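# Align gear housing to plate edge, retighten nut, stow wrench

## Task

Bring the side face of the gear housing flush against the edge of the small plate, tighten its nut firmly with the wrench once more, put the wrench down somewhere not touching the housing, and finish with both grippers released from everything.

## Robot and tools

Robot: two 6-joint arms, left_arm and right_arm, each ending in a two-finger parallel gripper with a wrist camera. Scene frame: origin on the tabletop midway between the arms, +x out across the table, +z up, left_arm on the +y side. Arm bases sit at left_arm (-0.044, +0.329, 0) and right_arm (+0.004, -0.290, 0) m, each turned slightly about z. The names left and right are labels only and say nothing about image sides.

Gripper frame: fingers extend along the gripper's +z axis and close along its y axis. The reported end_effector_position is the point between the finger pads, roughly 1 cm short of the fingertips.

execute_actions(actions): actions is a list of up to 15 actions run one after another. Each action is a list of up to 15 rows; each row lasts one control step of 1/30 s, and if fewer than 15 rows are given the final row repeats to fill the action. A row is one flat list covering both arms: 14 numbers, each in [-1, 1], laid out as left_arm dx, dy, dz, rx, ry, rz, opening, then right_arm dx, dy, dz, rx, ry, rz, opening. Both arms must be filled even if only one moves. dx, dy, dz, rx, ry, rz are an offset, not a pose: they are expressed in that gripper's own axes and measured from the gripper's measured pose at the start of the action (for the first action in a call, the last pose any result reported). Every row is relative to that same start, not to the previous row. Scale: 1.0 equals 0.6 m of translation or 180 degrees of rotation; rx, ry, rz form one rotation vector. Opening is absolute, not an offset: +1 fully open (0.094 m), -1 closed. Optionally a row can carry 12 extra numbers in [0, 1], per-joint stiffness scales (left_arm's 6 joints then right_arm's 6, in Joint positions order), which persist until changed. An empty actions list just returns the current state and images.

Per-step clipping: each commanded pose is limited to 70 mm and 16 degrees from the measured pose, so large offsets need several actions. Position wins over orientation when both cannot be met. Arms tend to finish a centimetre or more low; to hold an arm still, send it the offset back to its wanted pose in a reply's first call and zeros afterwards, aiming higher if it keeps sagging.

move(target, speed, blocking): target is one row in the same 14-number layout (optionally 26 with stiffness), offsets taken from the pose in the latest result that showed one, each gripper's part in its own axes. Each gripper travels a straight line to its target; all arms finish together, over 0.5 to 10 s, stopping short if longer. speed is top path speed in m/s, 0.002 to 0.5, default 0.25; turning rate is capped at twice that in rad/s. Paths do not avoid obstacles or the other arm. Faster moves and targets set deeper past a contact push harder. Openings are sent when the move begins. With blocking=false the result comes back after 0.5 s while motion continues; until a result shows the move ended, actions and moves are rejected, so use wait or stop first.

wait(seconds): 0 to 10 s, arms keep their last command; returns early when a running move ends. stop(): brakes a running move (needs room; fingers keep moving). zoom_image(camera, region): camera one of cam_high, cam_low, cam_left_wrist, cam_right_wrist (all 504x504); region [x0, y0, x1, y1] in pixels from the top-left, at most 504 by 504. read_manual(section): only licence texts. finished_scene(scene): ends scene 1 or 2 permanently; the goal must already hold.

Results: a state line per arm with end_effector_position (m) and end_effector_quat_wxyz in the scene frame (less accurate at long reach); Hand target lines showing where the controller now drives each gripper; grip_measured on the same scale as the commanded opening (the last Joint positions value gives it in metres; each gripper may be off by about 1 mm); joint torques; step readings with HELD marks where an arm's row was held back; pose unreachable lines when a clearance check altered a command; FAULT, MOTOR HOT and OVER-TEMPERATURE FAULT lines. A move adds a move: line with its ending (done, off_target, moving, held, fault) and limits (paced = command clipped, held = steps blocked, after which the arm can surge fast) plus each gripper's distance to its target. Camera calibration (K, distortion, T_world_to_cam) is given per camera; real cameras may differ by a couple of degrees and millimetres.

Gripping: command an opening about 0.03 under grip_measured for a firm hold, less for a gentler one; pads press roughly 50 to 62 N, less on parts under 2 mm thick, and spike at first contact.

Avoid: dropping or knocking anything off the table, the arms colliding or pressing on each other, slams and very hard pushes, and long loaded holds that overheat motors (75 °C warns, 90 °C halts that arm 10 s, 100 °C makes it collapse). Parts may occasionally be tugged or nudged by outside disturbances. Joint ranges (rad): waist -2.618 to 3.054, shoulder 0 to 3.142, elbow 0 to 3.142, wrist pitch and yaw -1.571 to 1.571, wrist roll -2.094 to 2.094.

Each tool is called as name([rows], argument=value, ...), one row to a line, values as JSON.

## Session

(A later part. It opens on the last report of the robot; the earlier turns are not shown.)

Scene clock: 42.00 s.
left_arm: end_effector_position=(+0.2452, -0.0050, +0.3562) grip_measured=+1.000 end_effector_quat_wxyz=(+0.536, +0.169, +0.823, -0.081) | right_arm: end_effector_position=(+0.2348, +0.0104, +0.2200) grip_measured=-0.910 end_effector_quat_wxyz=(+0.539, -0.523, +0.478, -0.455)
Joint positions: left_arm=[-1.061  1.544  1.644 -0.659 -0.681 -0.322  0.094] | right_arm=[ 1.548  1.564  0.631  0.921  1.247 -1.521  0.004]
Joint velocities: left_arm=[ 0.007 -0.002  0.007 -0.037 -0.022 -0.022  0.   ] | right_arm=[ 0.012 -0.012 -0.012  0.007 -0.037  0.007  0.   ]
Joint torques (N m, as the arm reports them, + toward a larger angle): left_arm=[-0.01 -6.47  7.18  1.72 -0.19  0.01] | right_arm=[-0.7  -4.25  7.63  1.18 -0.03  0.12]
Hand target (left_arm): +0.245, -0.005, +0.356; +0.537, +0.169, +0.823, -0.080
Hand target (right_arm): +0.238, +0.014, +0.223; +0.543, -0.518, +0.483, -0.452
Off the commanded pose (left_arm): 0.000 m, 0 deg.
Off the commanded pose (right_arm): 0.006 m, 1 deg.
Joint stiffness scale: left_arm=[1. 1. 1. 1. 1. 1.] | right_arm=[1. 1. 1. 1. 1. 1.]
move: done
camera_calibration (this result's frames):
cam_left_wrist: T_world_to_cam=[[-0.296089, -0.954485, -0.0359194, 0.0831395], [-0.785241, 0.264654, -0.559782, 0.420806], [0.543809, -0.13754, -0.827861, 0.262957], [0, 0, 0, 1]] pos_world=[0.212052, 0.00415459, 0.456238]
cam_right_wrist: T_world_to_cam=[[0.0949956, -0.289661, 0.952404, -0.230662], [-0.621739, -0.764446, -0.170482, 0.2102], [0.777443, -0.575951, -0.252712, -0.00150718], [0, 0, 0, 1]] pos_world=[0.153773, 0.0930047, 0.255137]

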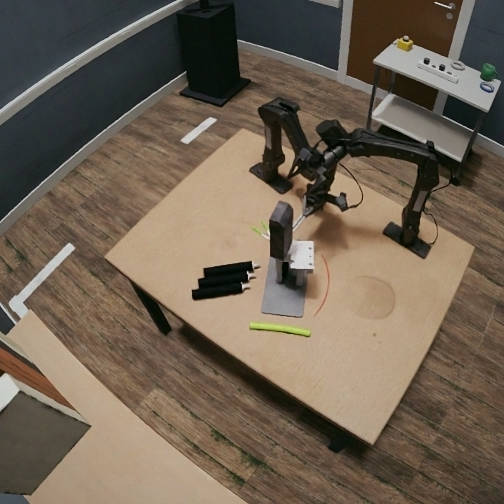

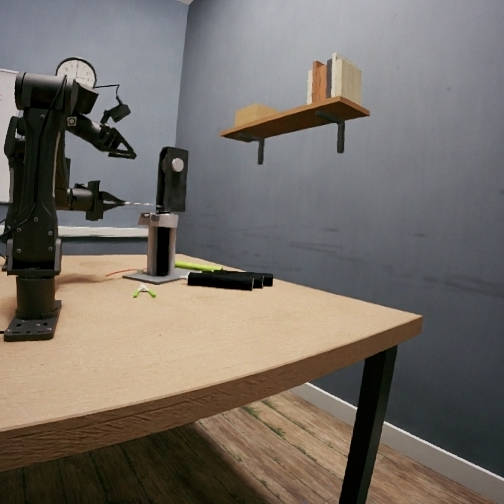

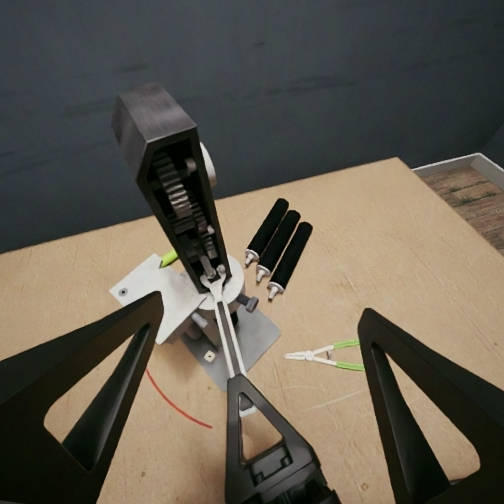

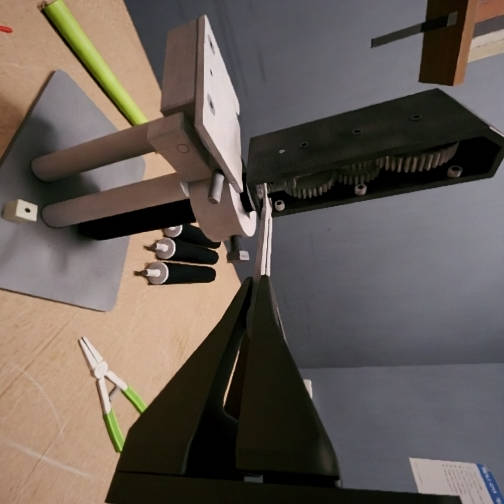

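Lower to floor, then slide on.

move(target=[0,0,0,0,0,0,1,-0.008,0.008,0.0,0,0,0.005,-1], speed=0.015)

zoom_image(camera="cam_left_wrist", region=[180, 250, 260, 330])

move(target=[0,0,0,0,0,0,1,-0.008,0,0.022,0,0,0.005,-1], speed=0.015)

zoom_image(camera="cam_left_wrist", region=[180, 250, 260, 330])

Scene clock: 42.90 s.
left_arm: end_effector_position=(+0.2451, -0.0053, +0.3561) grip_measured=+1.000 end_effector_quat_wxyz=(+0.536, +0.170, +0.823, -0.082) | right_arm: end_effector_position=(+0.2353, +0.0123, +0.2133) grip_measured=-0.910 end_effector_quat_wxyz=(+0.533, -0.529, +0.475, -0.459)
Joint positions: left_arm=[-1.061  1.544  1.644 -0.659 -0.679 -0.322  0.094] | right_arm=[ 1.548  1.586  0.631  0.923  1.247 -1.519  0.004]
Joint velocities: left_arm=[-0.002 -0.012 -0.012 -0.081 -0.007 -0.037  0.   ] | right_arm=[ 0.007 -0.012  0.007 -0.037 -0.007  0.051 -0.001]
Joint torques (N m, as the arm reports them, + toward a larger angle): left_arm=[-0.02 -6.38  7.17  1.69 -0.21 -0.01] | right_arm=[ 0.64 -4.57  6.39  1.37  0.12  0.14]
Hand target (left_arm): +0.245, -0.005, +0.356; +0.536, +0.169, +0.823, -0.081
Hand target (right_arm): +0.234, +0.015, +0.215; +0.543, -0.520, +0.482, -0.451
Off the commanded pose (left_arm): 0.000 m, 0 deg.
Off the commanded pose (right_arm): 0.004 m, 2 deg.
Joint stiffness scale: left_arm=[1. 1. 1. 1. 1. 1.] | right_arm=[1. 1. 1. 1. 1. 1.]
move: done
camera_calibration (this result's frames):
cam_left_wrist: T_world_to_cam=[[-0.297665, -0.95402, -0.0352262, 0.0829643], [-0.785319, 0.265676, -0.559187, 0.420506], [0.542834, -0.138787, -0.828293, 0.263297], [0, 0, 0, 1]] pos_world=[0.212, 0.00397355, 0.456151]
cam_right_wrist: T_world_to_cam=[[0.0987107, -0.273322, 0.956844, -0.225754], [-0.623005, -0.766757, -0.154753, 0.20779], [0.775965, -0.580843, -0.245968, -0.00344393], [0, 0, 0, 1]] pos_world=[0.154411, 0.0956205, 0.247321]

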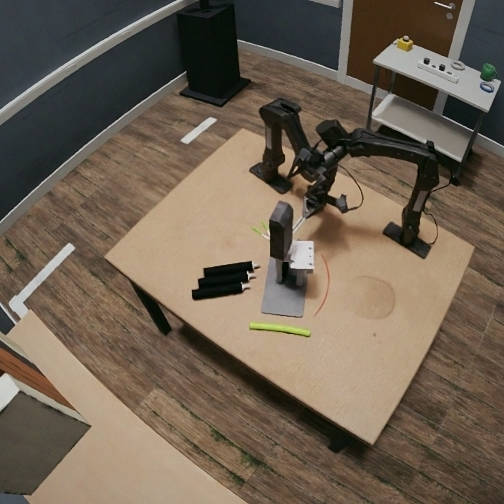

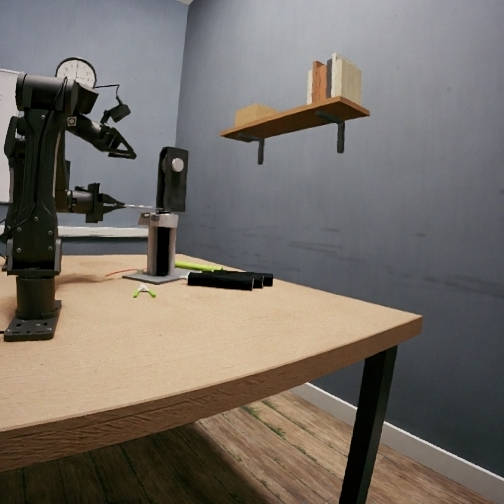

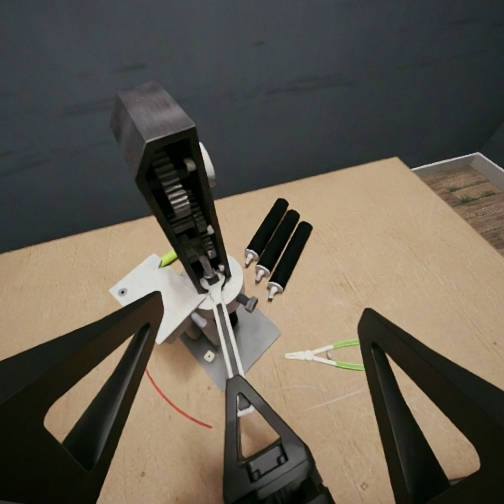

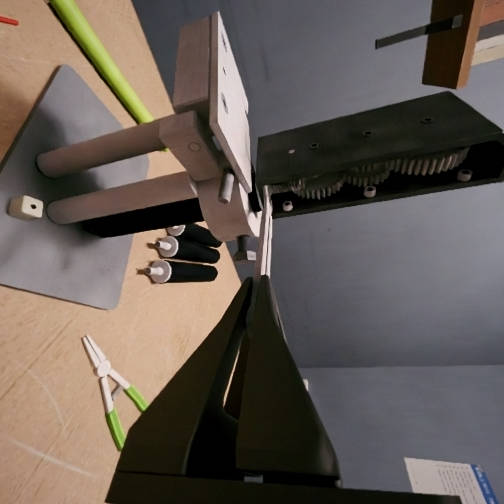

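Region (180, 250, 260, 330) of cam_left_wrist's 504x504 image, scaled by 6.300, with more detail than that image has.

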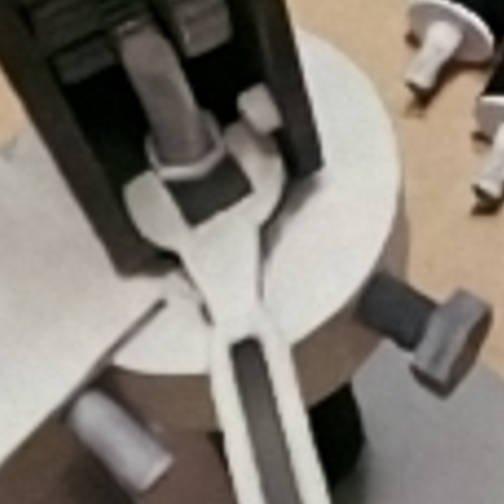

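Scene clock: 44.07 s.
left_arm: end_effector_position=(+0.2449, -0.0055, +0.3560) grip_measured=+1.000 end_effector_quat_wxyz=(+0.536, +0.170, +0.823, -0.082) | right_arm: end_effector_position=(+0.2374, +0.0143, +0.2125) grip_measured=-0.910 end_effector_quat_wxyz=(+0.534, -0.527, +0.476, -0.458)
Joint positions: left_arm=[-1.061  1.544  1.644 -0.659 -0.677 -0.322  0.094] | right_arm=[ 1.542  1.599  0.638  0.934  1.242 -1.52   0.004]
Joint velocities: left_arm=[-0.002  0.007  0.017  0.037  0.066 -0.051  0.   ] | right_arm=[ 0.002 -0.007  0.002  0.007  0.022 -0.037  0.001]
Joint torques (N m, as the arm reports them, + toward a larger angle): left_arm=[ 0.03 -6.53  7.29  1.68 -0.22  0.02] | right_arm=[-3.1  -3.95  7.73  1.18 -0.31  0.1 ]
Hand target (left_arm): +0.245, -0.005, +0.356; +0.536, +0.170, +0.823, -0.082
Hand target (right_arm): +0.247, +0.018, +0.213; +0.537, -0.525, +0.479, -0.455
Off the commanded pose (left_arm): 0.000 m, 0 deg.
Off the commanded pose (right_arm): 0.011 m, 1 deg.
Joint stiffness scale: left_arm=[1. 1. 1. 1. 1. 1.] | right_arm=[1. 1. 1. 1. 1. 1.]
move: off_target (right_arm)
camera_calibration (this result's frames):
cam_left_wrist: T_world_to_cam=[[-0.29924, -0.953553, -0.0345318, 0.0827882], [-0.785396, 0.266698, -0.558593, 0.420205], [0.541857, -0.140032, -0.828723, 0.263636], [0, 0, 0, 1]] pos_world=[0.211948, 0.00379255, 0.456064]
cam_right_wrist: T_world_to_cam=[[0.097755, -0.276595, 0.956002, -0.22418], [-0.623151, -0.765996, -0.157902, 0.211168], [0.775968, -0.580298, -0.247241, -0.00385884], [0, 0, 0, 1]] pos_world=[0.156499, 0.0975073, 0.246706]

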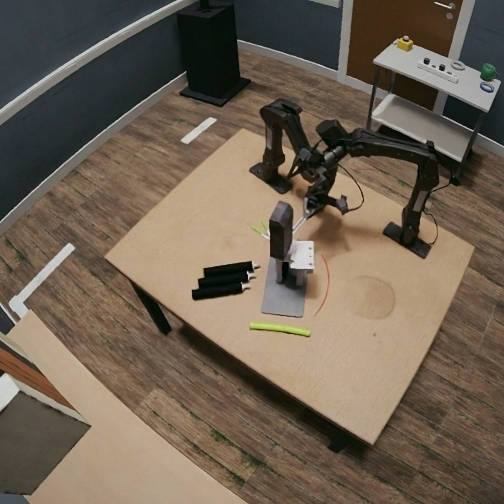

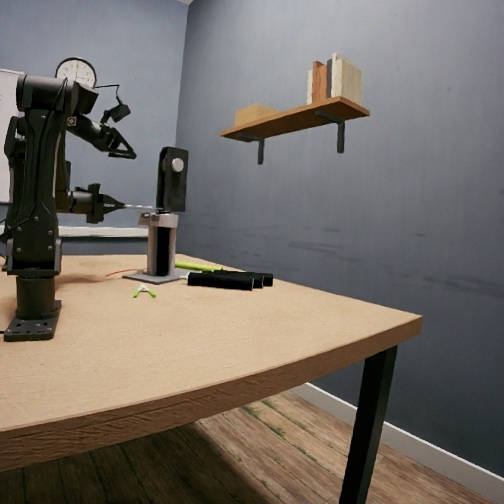

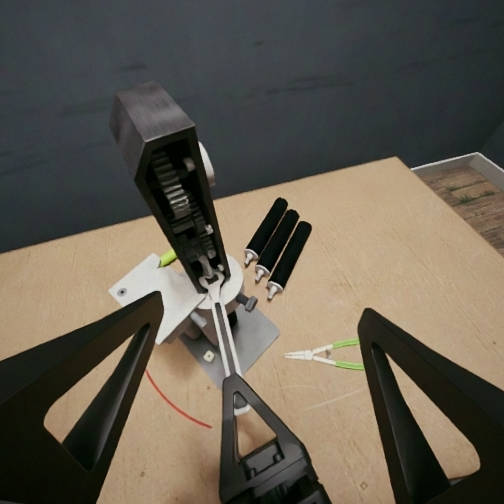

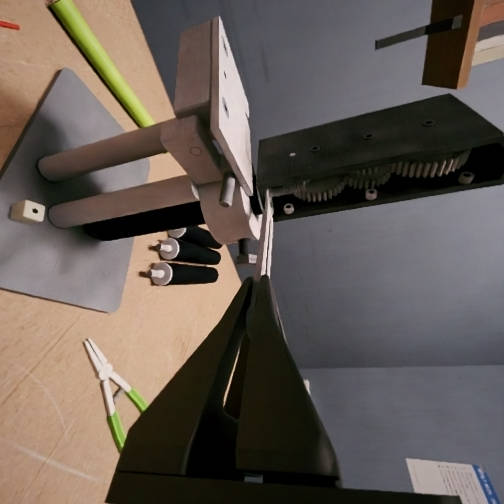

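Region (180, 250, 260, 330) of cam_left_wrist's 504x504 image, scaled by 6.300, with more detail than that image has.

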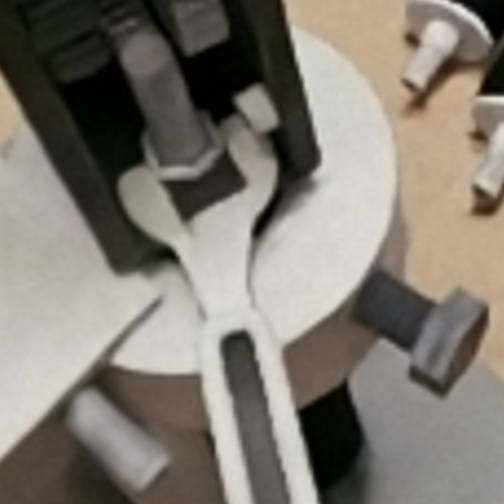

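move(target=[0,0,0,0,0,0,1,0.075,0.003,0.02,0,-0.11,0,-1], speed=0.03)

zoom_image(camera="cam_left_wrist", region=[180, 250, 260, 330])

Scene clock: 50.23 s.
left_arm: end_effector_position=(+0.2448, -0.0058, +0.3558) grip_measured=+1.000 end_effector_quat_wxyz=(+0.535, +0.171, +0.823, -0.083) | right_arm: end_effector_position=(+0.2397, -0.0068, +0.2128) grip_measured=-0.910 end_effector_quat_wxyz=(+0.630, -0.613, +0.344, -0.332)
Joint positions: left_arm=[-1.061  1.544  1.644 -0.659 -0.675 -0.322  0.094] | right_arm=[ 1.306  1.265  0.333  0.947  0.56  -1.553  0.004]
Joint velocities: left_arm=[ 0.002 -0.012 -0.002  0.007  0.081 -0.007  0.   ] | right_arm=[-0.012 -0.012 -0.022 -0.022 -0.007 -0.022 -0.   ]
Joint torques (N m, as the arm reports them, + toward a larger angle): left_arm=[-0.06 -6.5   7.31  1.66 -0.21 -0.03] | right_arm=[-3.92 -3.89  5.84  1.34  0.71  0.06]
Hand target (left_arm): +0.245, -0.006, +0.356; +0.536, +0.170, +0.823, -0.082
Hand target (right_arm): +0.255, -0.028, +0.211; +0.608, -0.599, +0.375, -0.361
Off the commanded pose (left_arm): 0.000 m, 0 deg.
Off the commanded pose (right_arm): 0.027 m, 6 deg.
Joint stiffness scale: left_arm=[1. 1. 1. 1. 1. 1.] | right_arm=[1. 1. 1. 1. 1. 1.]
move: off_target (right_arm)
camera_calibration (this result's frames):
cam_left_wrist: T_world_to_cam=[[-0.300813, -0.953083, -0.0338362, 0.0826114], [-0.78547, 0.267721, -0.557998, 0.419904], [0.540877, -0.141276, -0.829152, 0.263975], [0, 0, 0, 1]] pos_world=[0.211895, 0.00361159, 0.455977]
cam_right_wrist: T_world_to_cam=[[0.190577, -0.218924, 0.95695, -0.252666], [-0.228073, -0.958016, -0.173747, 0.103858], [0.954811, -0.185142, -0.232506, -0.0611992], [0, 0, 0, 1]] pos_world=[0.130273, 0.0328522, 0.245605]

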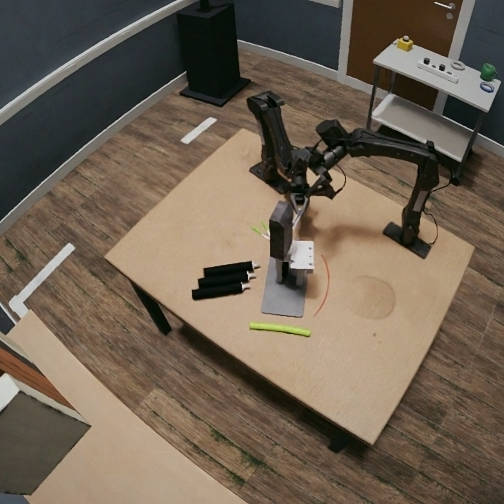

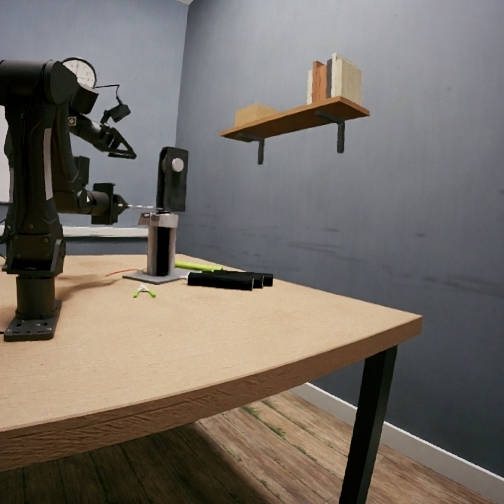

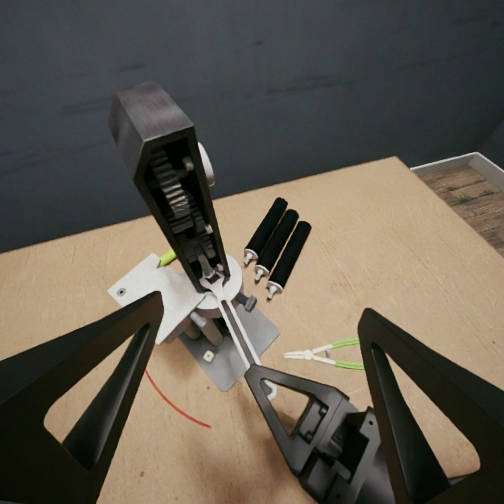

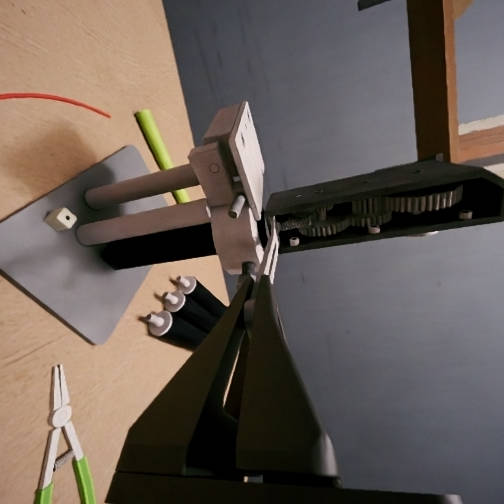

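Region (180, 250, 260, 330) of cam_left_wrist's 504x504 image, scaled by 6.300, with more detail than that image has.

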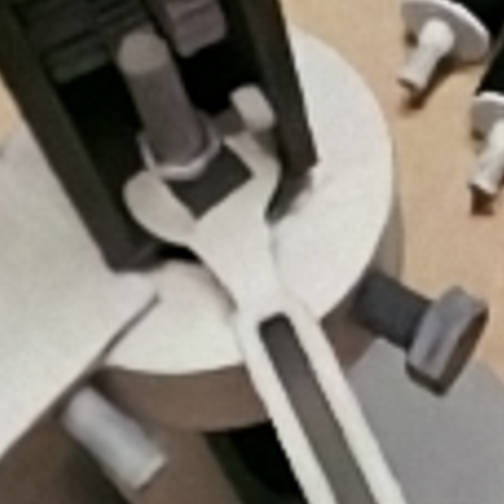

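move(target=[0,0,0,0,0,0,1,-0.003,-0.032,-0.004,0.005,0,0.005,-1], speed=0.02)

zoom_image(camera="cam_left_wrist", region=[180, 250, 260, 330])

Scene clock: 51.60 s.
left_arm: end_effector_position=(+0.2446, -0.0061, +0.3557) grip_measured=+1.000 end_effector_quat_wxyz=(+0.535, +0.171, +0.823, -0.084) | right_arm: end_effector_position=(+0.2388, -0.0066, +0.2152) grip_measured=-0.910 end_effector_quat_wxyz=(+0.624, -0.620, +0.345, -0.328)
Joint positions: left_arm=[-1.061  1.544  1.644 -0.659 -0.674 -0.322  0.094] | right_arm=[ 1.308  1.231  0.351  0.872  0.558 -1.544  0.004]
Joint velocities: left_arm=[-0.012  0.017 -0.007 -0.022 -0.051 -0.007  0.   ] | right_arm=[ 0.017 -0.007 -0.002  0.051 -0.037 -0.095 -0.   ]
Joint torques (N m, as the arm reports them, + toward a larger angle): left_arm=[ 0.01 -6.45  7.18  1.7  -0.19  0.02] | right_arm=[ 1.12 -4.88  7.76  1.49  0.19 -0.07]
Hand target (left_arm): +0.245, -0.006, +0.356; +0.535, +0.171, +0.823, -0.083
Hand target (right_arm): +0.237, -0.007, +0.232; +0.637, -0.605, +0.346, -0.329
Off the commanded pose (left_arm): 0.000 m, 0 deg.
Off the commanded pose (right_arm): 0.017 m, 2 deg.
Joint stiffness scale: left_arm=[1. 1. 1. 1. 1. 1.] | right_arm=[1. 1. 1. 1. 1. 1.]
move: off_target (right_arm)
camera_calibration (this result's frames):
cam_left_wrist: T_world_to_cam=[[-0.302385, -0.95261, -0.0331393, 0.0824337], [-0.785542, 0.268744, -0.557405, 0.419604], [0.539895, -0.142519, -0.829579, 0.264313], [0, 0, 0, 1]] pos_world=[0.211842, 0.00343068, 0.45589]
cam_right_wrist: T_world_to_cam=[[0.205603, -0.205952, 0.956719, -0.258171], [-0.226848, -0.961008, -0.158125, 0.100618], [0.951981, -0.184519, -0.244306, -0.0564692], [0, 0, 0, 1]] pos_world=[0.129663, 0.0331042, 0.249112]

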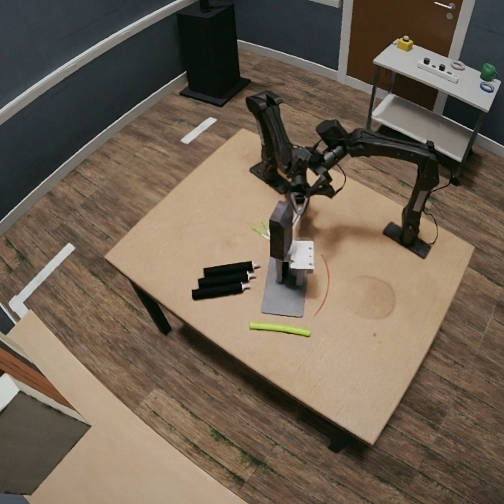

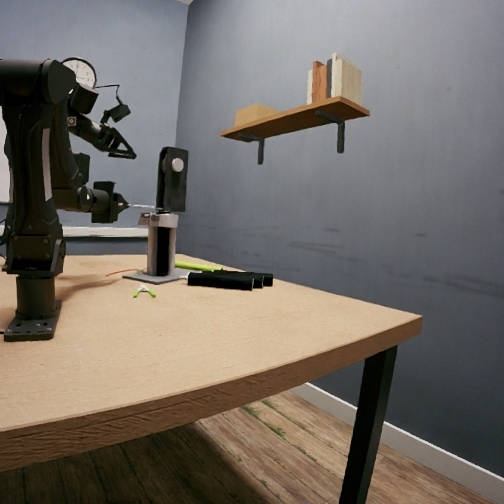

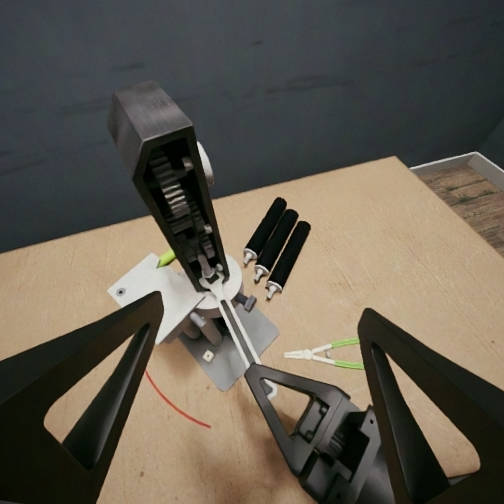

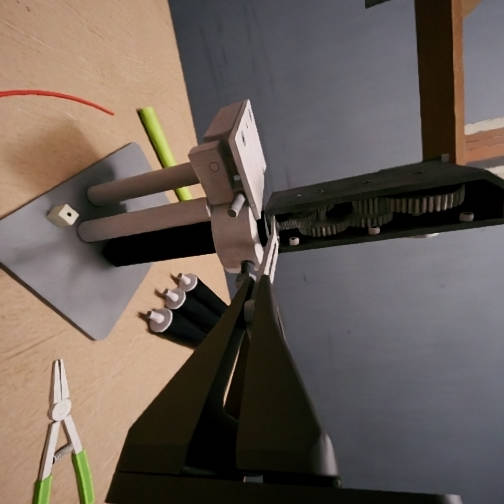

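Region (180, 250, 260, 330) of cam_left_wrist's 504x504 image, scaled by 6.300, with more detail than that image has.

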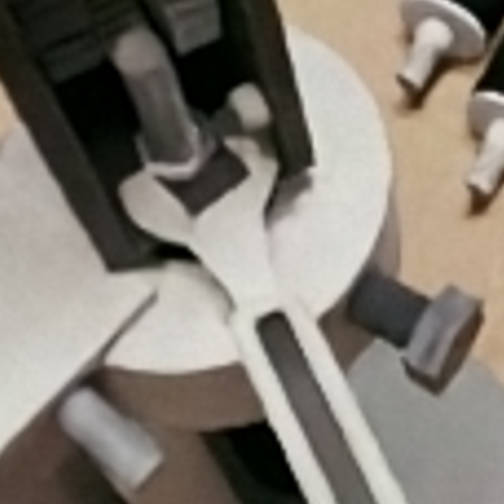

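move(target=[0,0,0,0,0,0,1,0,-0.033,0,0.015,0,0.005,-1], speed=0.02)

move(target=[0,0,0,0,0,0,1,0.004,-0.008,0.022,0.004,0,0,-1], speed=0.015)

zoom_image(camera="cam_left_wrist", region=[180, 250, 260, 330])

Scene clock: 53.17 s.
left_arm: end_effector_position=(+0.2444, -0.0064, +0.3556) grip_measured=+1.000 end_effector_quat_wxyz=(+0.534, +0.172, +0.823, -0.084) | right_arm: end_effector_position=(+0.2388, -0.0066, +0.2151) grip_measured=-0.910 end_effector_quat_wxyz=(+0.624, -0.620, +0.345, -0.328)
Joint positions: left_arm=[-1.061  1.544  1.644 -0.659 -0.672 -0.322  0.094] | right_arm=[ 1.308  1.231  0.351  0.871  0.558 -1.543  0.004]
Joint velocities: left_arm=[-0.017 -0.032  0.002  0.022  0.051  0.022  0.   ] | right_arm=[ 0.007  0.002 -0.007 -0.037 -0.037  0.007  0.001]
Joint torques (N m, as the arm reports them, + toward a larger angle): left_arm=[-0.06 -6.64  7.05  1.7  -0.19  0.02] | right_arm=[-0.1  -4.57  7.91  1.61  0.   -0.12]
Hand target (left_arm): +0.245, -0.006, +0.356; +0.535, +0.171, +0.823, -0.084
Hand target (right_arm): +0.239, -0.007, +0.235; +0.641, -0.603, +0.342, -0.331
Off the commanded pose (left_arm): 0.000 m, 0 deg.
Off the commanded pose (right_arm): 0.020 m, 3 deg.
Joint stiffness scale: left_arm=[1. 1. 1. 1. 1. 1.] | right_arm=[1. 1. 1. 1. 1. 1.]
move: off_target (right_arm)
camera_calibration (this result's frames):
cam_left_wrist: T_world_to_cam=[[-0.303956, -0.952134, -0.0324412, 0.0822553], [-0.785612, 0.269768, -0.556812, 0.419303], [0.538911, -0.14376, -0.830005, 0.264651], [0, 0, 0, 1]] pos_world=[0.211788, 0.00324982, 0.455803]
cam_right_wrist: T_world_to_cam=[[0.206308, -0.205902, 0.956578, -0.258147], [-0.22697, -0.961015, -0.157906, 0.100572], [0.951799, -0.184537, -0.244999, -0.0563178], [0, 0, 0, 1]] pos_world=[0.129688, 0.0331052, 0.249021]

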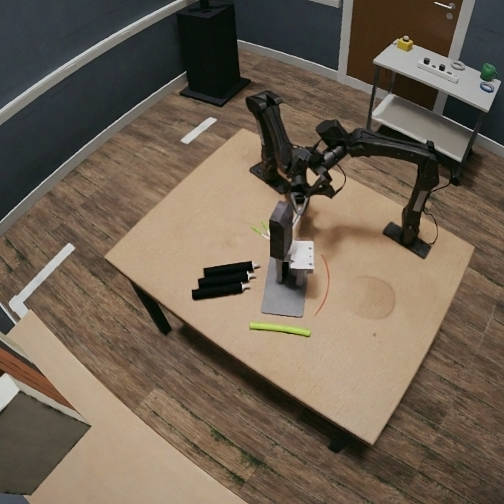

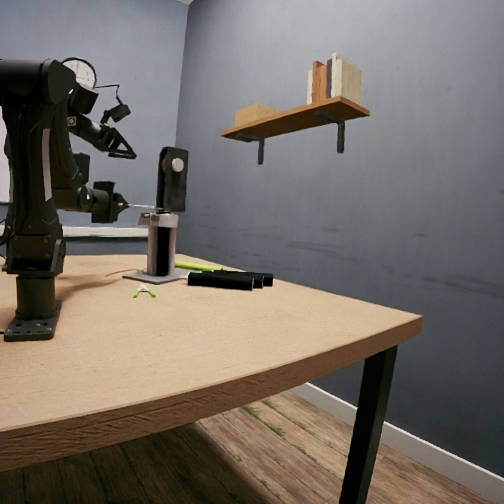

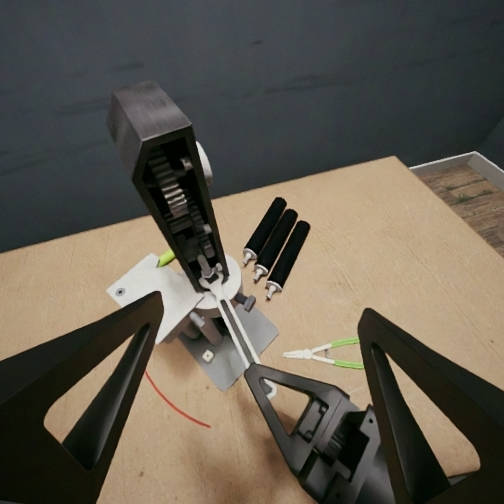

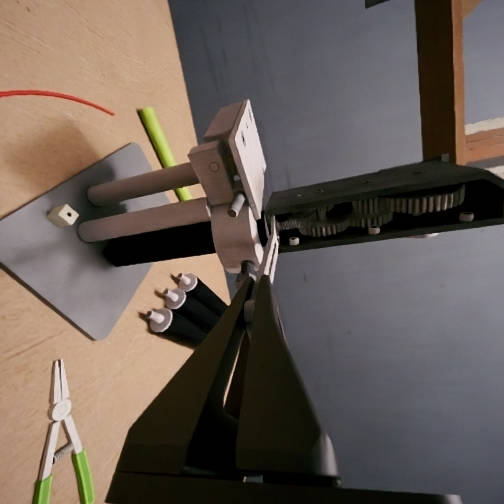

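Scene clock: 54.33 s.
left_arm: end_effector_position=(+0.2443, -0.0067, +0.3555) grip_measured=+1.000 end_effector_quat_wxyz=(+0.534, +0.172, +0.823, -0.085) | right_arm: end_effector_position=(+0.2388, -0.0011, +0.2142) grip_measured=-0.910 end_effector_quat_wxyz=(+0.629, -0.625, +0.332, -0.321)
Joint positions: left_arm=[-1.061  1.544  1.644 -0.659 -0.67  -0.322  0.094] | right_arm=[ 1.296  1.252  0.351  0.899  0.513 -1.554  0.004]
Joint velocities: left_arm=[ 0.002 -0.017  0.002  0.007 -0.066 -0.051  0.   ] | right_arm=[ 0.012 -0.002  0.017 -0.037 -0.051  0.007 -0.   ]
Joint torques (N m, as the arm reports them, + toward a larger angle): left_arm=[-0.09 -6.42  7.19  1.7  -0.21  0.01] | right_arm=[-2.86 -1.32  8.98  1.56  0.08  0.03]
Hand target (left_arm): +0.244, -0.006, +0.356; +0.534, +0.172, +0.823, -0.085
Hand target (right_arm): +0.251, -0.002, +0.220; +0.627, -0.616, +0.343, -0.330
Off the commanded pose (left_arm): 0.000 m, 0 deg.
Off the commanded pose (right_arm): 0.014 m, 2 deg.
Joint stiffness scale: left_arm=[1. 1. 1. 1. 1. 1.] | right_arm=[1. 1. 1. 1. 1. 1.]
move: off_target (right_arm)
camera_calibration (this result's frames):
cam_left_wrist: T_world_to_cam=[[-0.305525, -0.951655, -0.031742, 0.0820761], [-0.78568, 0.270791, -0.556219, 0.419002], [0.537924, -0.145, -0.83043, 0.264988], [0, 0, 0, 1]] pos_world=[0.211734, 0.00306901, 0.455716]
cam_right_wrist: T_world_to_cam=[[0.204142, -0.196653, 0.958986, -0.256164], [-0.194975, -0.968156, -0.157028, 0.097826], [0.959328, -0.154922, -0.235984, -0.0592891], [0, 0, 0, 1]] pos_world=[0.128245, 0.0351503, 0.247028]

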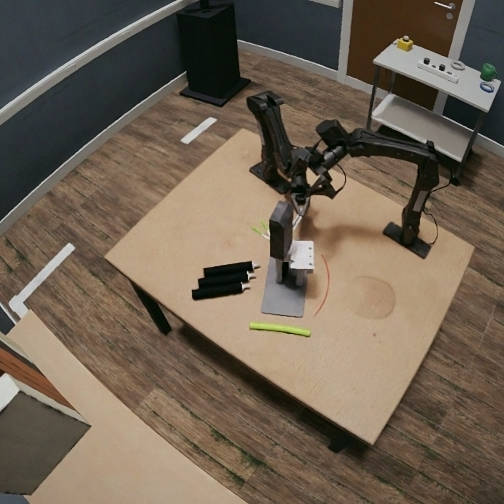

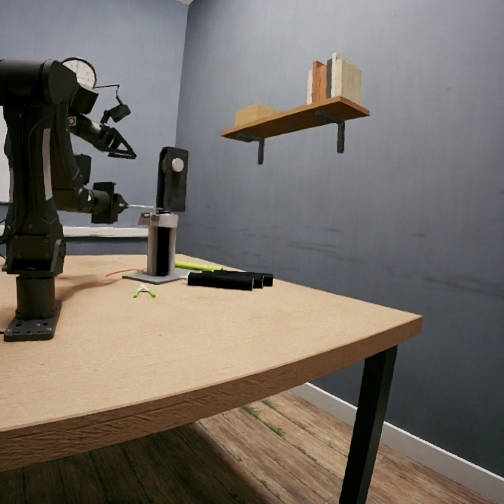

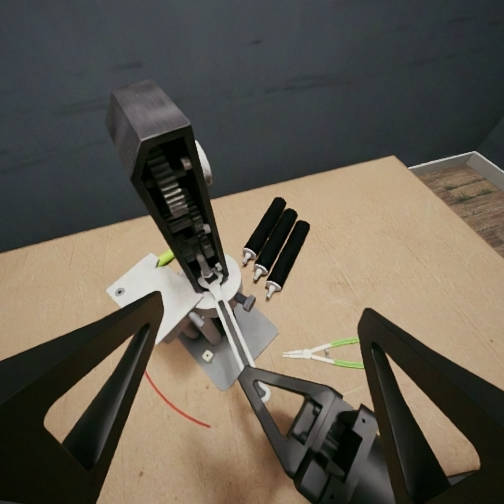

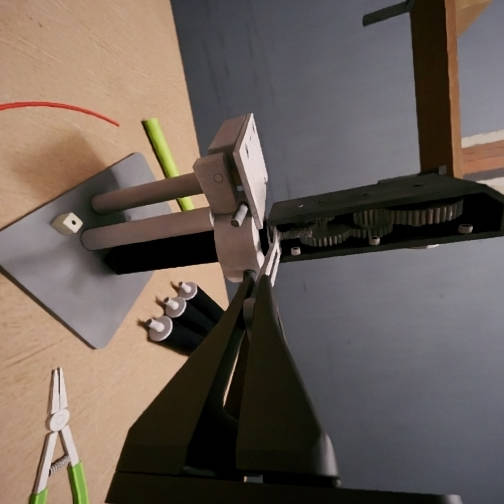

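Region (180, 250, 260, 330) of cam_left_wrist's 504x504 image, scaled by 6.300, with more detail than that image has.

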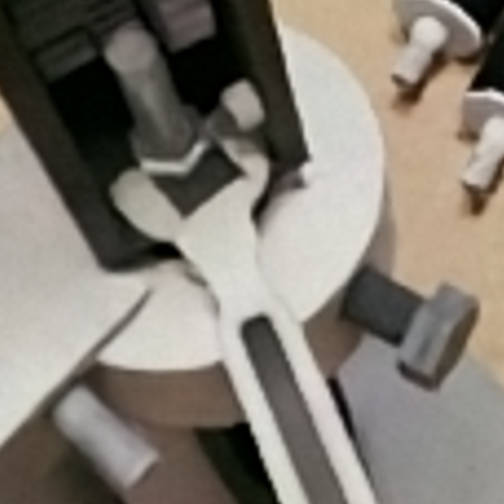

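move(target=[0,0,0,0,0,0,1,0,-0.008,0,0,0.17,0,-0.85], speed=0.1)

move(target=[0,0,0,0,0,0,1,0,0,0,0,0,0,-1])

Scene clock: 57.70 s.
left_arm: end_effector_position=(+0.2442, -0.0069, +0.3554) grip_measured=+1.000 end_effector_quat_wxyz=(+0.534, +0.173, +0.823, -0.086) | right_arm: end_effector_position=(+0.2385, -0.0050, +0.2130) grip_measured=-0.851 end_effector_quat_wxyz=(+0.514, -0.529, +0.476, -0.479)
Joint positions: left_arm=[-1.061  1.544  1.644 -0.659 -0.668 -0.322  0.094] | right_arm=[ 1.532  1.546  0.599  0.901  1.272 -1.545  0.007]
Joint velocities: left_arm=[ 0.007  0.017 -0.007  0.037 -0.022 -0.022  0.   ] | right_arm=[-0.002  0.002 -0.007 -0.037  0.095  0.007  0.   ]
Joint torques (N m, as the arm reports them, + toward a larger angle): left_arm=[-0.02 -6.48  7.2   1.69 -0.19  0.01] | right_arm=[ 0.72 -4.26  7.62  1.23  0.18  0.12]
Hand target (left_arm): +0.244, -0.007, +0.356; +0.534, +0.172, +0.823, -0.085
Hand target (right_arm): +0.238, -0.002, +0.218; +0.521, -0.517, +0.486, -0.475
Off the commanded pose (left_arm): 0.000 m, 0 deg.
Off the commanded pose (right_arm): 0.007 m, 2 deg.
Joint stiffness scale: left_arm=[1. 1. 1. 1. 1. 1.] | right_arm=[1. 1. 1. 1. 1. 1.]
move: done
camera_calibration (this result's frames):
cam_left_wrist: T_world_to_cam=[[-0.306779, -0.95127, -0.0311817, 0.0819321], [-0.785732, 0.271611, -0.555745, 0.418762], [0.537132, -0.14599, -0.830768, 0.265258], [0, 0, 0, 1]] pos_world=[0.211691, 0.0029244, 0.455647]
cam_right_wrist: T_world_to_cam=[[0.0874553, -0.238419, 0.967217, -0.229922], [-0.653516, -0.746532, -0.12493, 0.197494], [0.751844, -0.621165, -0.221099, -0.0158935], [0, 0, 0, 1]] pos_world=[0.161123, 0.0827456, 0.243543]

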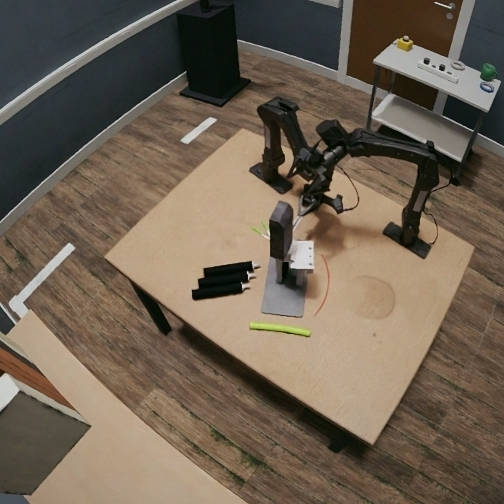

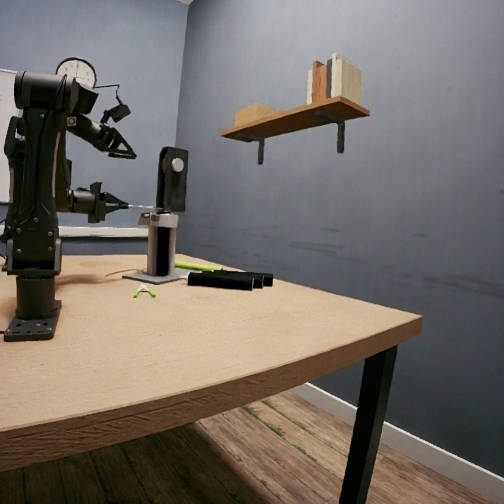

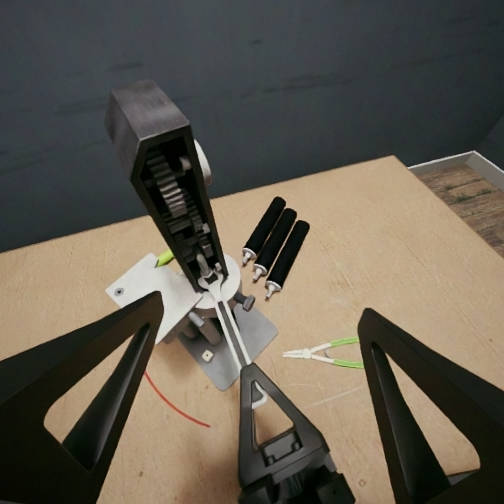

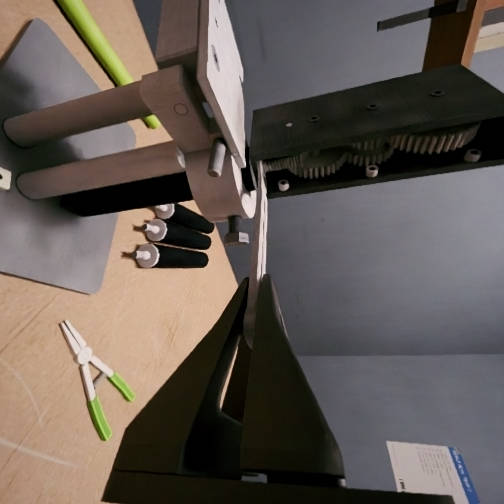

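Scene clock: 58.20 s.
left_arm: end_effector_position=(+0.2440, -0.0072, +0.3553) grip_measured=+1.000 end_effector_quat_wxyz=(+0.533, +0.173, +0.823, -0.086) | right_arm: end_effector_position=(+0.2385, -0.0050, +0.2132) grip_measured=-0.910 end_effector_quat_wxyz=(+0.514, -0.529, +0.476, -0.479)
Joint positions: left_arm=[-1.061  1.544  1.644 -0.659 -0.666 -0.322  0.094] | right_arm=[ 1.532  1.546  0.599  0.903  1.272 -1.547  0.004]
Joint velocities: left_arm=[ 0.007 -0.017 -0.007  0.066  0.051  0.007  0.   ] | right_arm=[-0.007 -0.002  0.007  0.037 -0.037  0.007  0.   ]
Joint torques (N m, as the arm reports them, + toward a larger angle): left_arm=[-0.03 -6.38  7.16  1.69 -0.2   0.01] | right_arm=[ 0.04 -4.88  5.8   1.2   0.06  0.02]
Hand target (left_arm): +0.244, -0.007, +0.355; +0.534, +0.173, +0.823, -0.086
Hand target (right_arm): +0.239, -0.005, +0.213; +0.514, -0.529, +0.476, -0.479
Off the commanded pose (left_arm): 0.000 m, 0 deg.
Off the commanded pose (right_arm): 0.000 m, 0 deg.
Joint stiffness scale: left_arm=[1. 1. 1. 1. 1. 1.] | right_arm=[1. 1. 1. 1. 1. 1.]
move: done
camera_calibration (this result's frames):
cam_left_wrist: T_world_to_cam=[[-0.308346, -0.950786, -0.0304802, 0.0817514], [-0.785796, 0.272635, -0.555152, 0.418461], [0.536141, -0.147228, -0.83119, 0.265594], [0, 0, 0, 1]] pos_world=[0.211637, 0.00274368, 0.455561]
cam_right_wrist: T_world_to_cam=[[0.0870222, -0.238391, 0.967263, -0.230007], [-0.653444, -0.746549, -0.125205, 0.197567], [0.751956, -0.621156, -0.220741, -0.0159513], [0, 0, 0, 1]] pos_world=[0.161109, 0.0827535, 0.243693]

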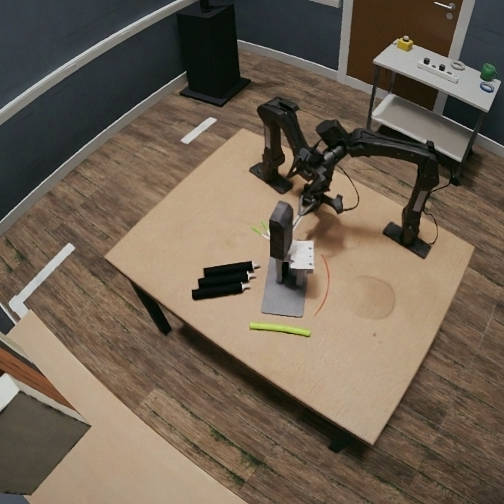

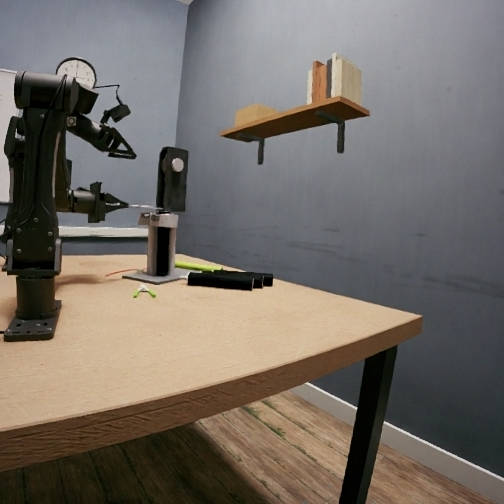

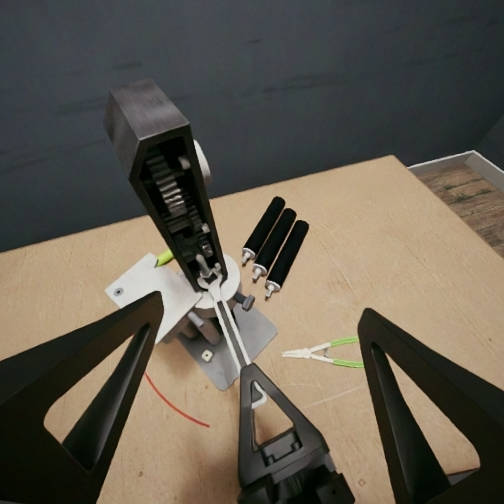

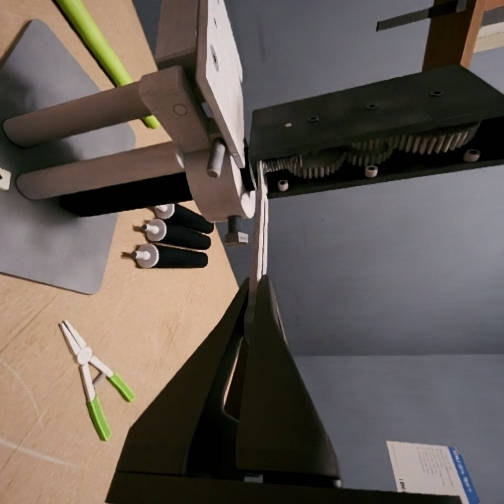

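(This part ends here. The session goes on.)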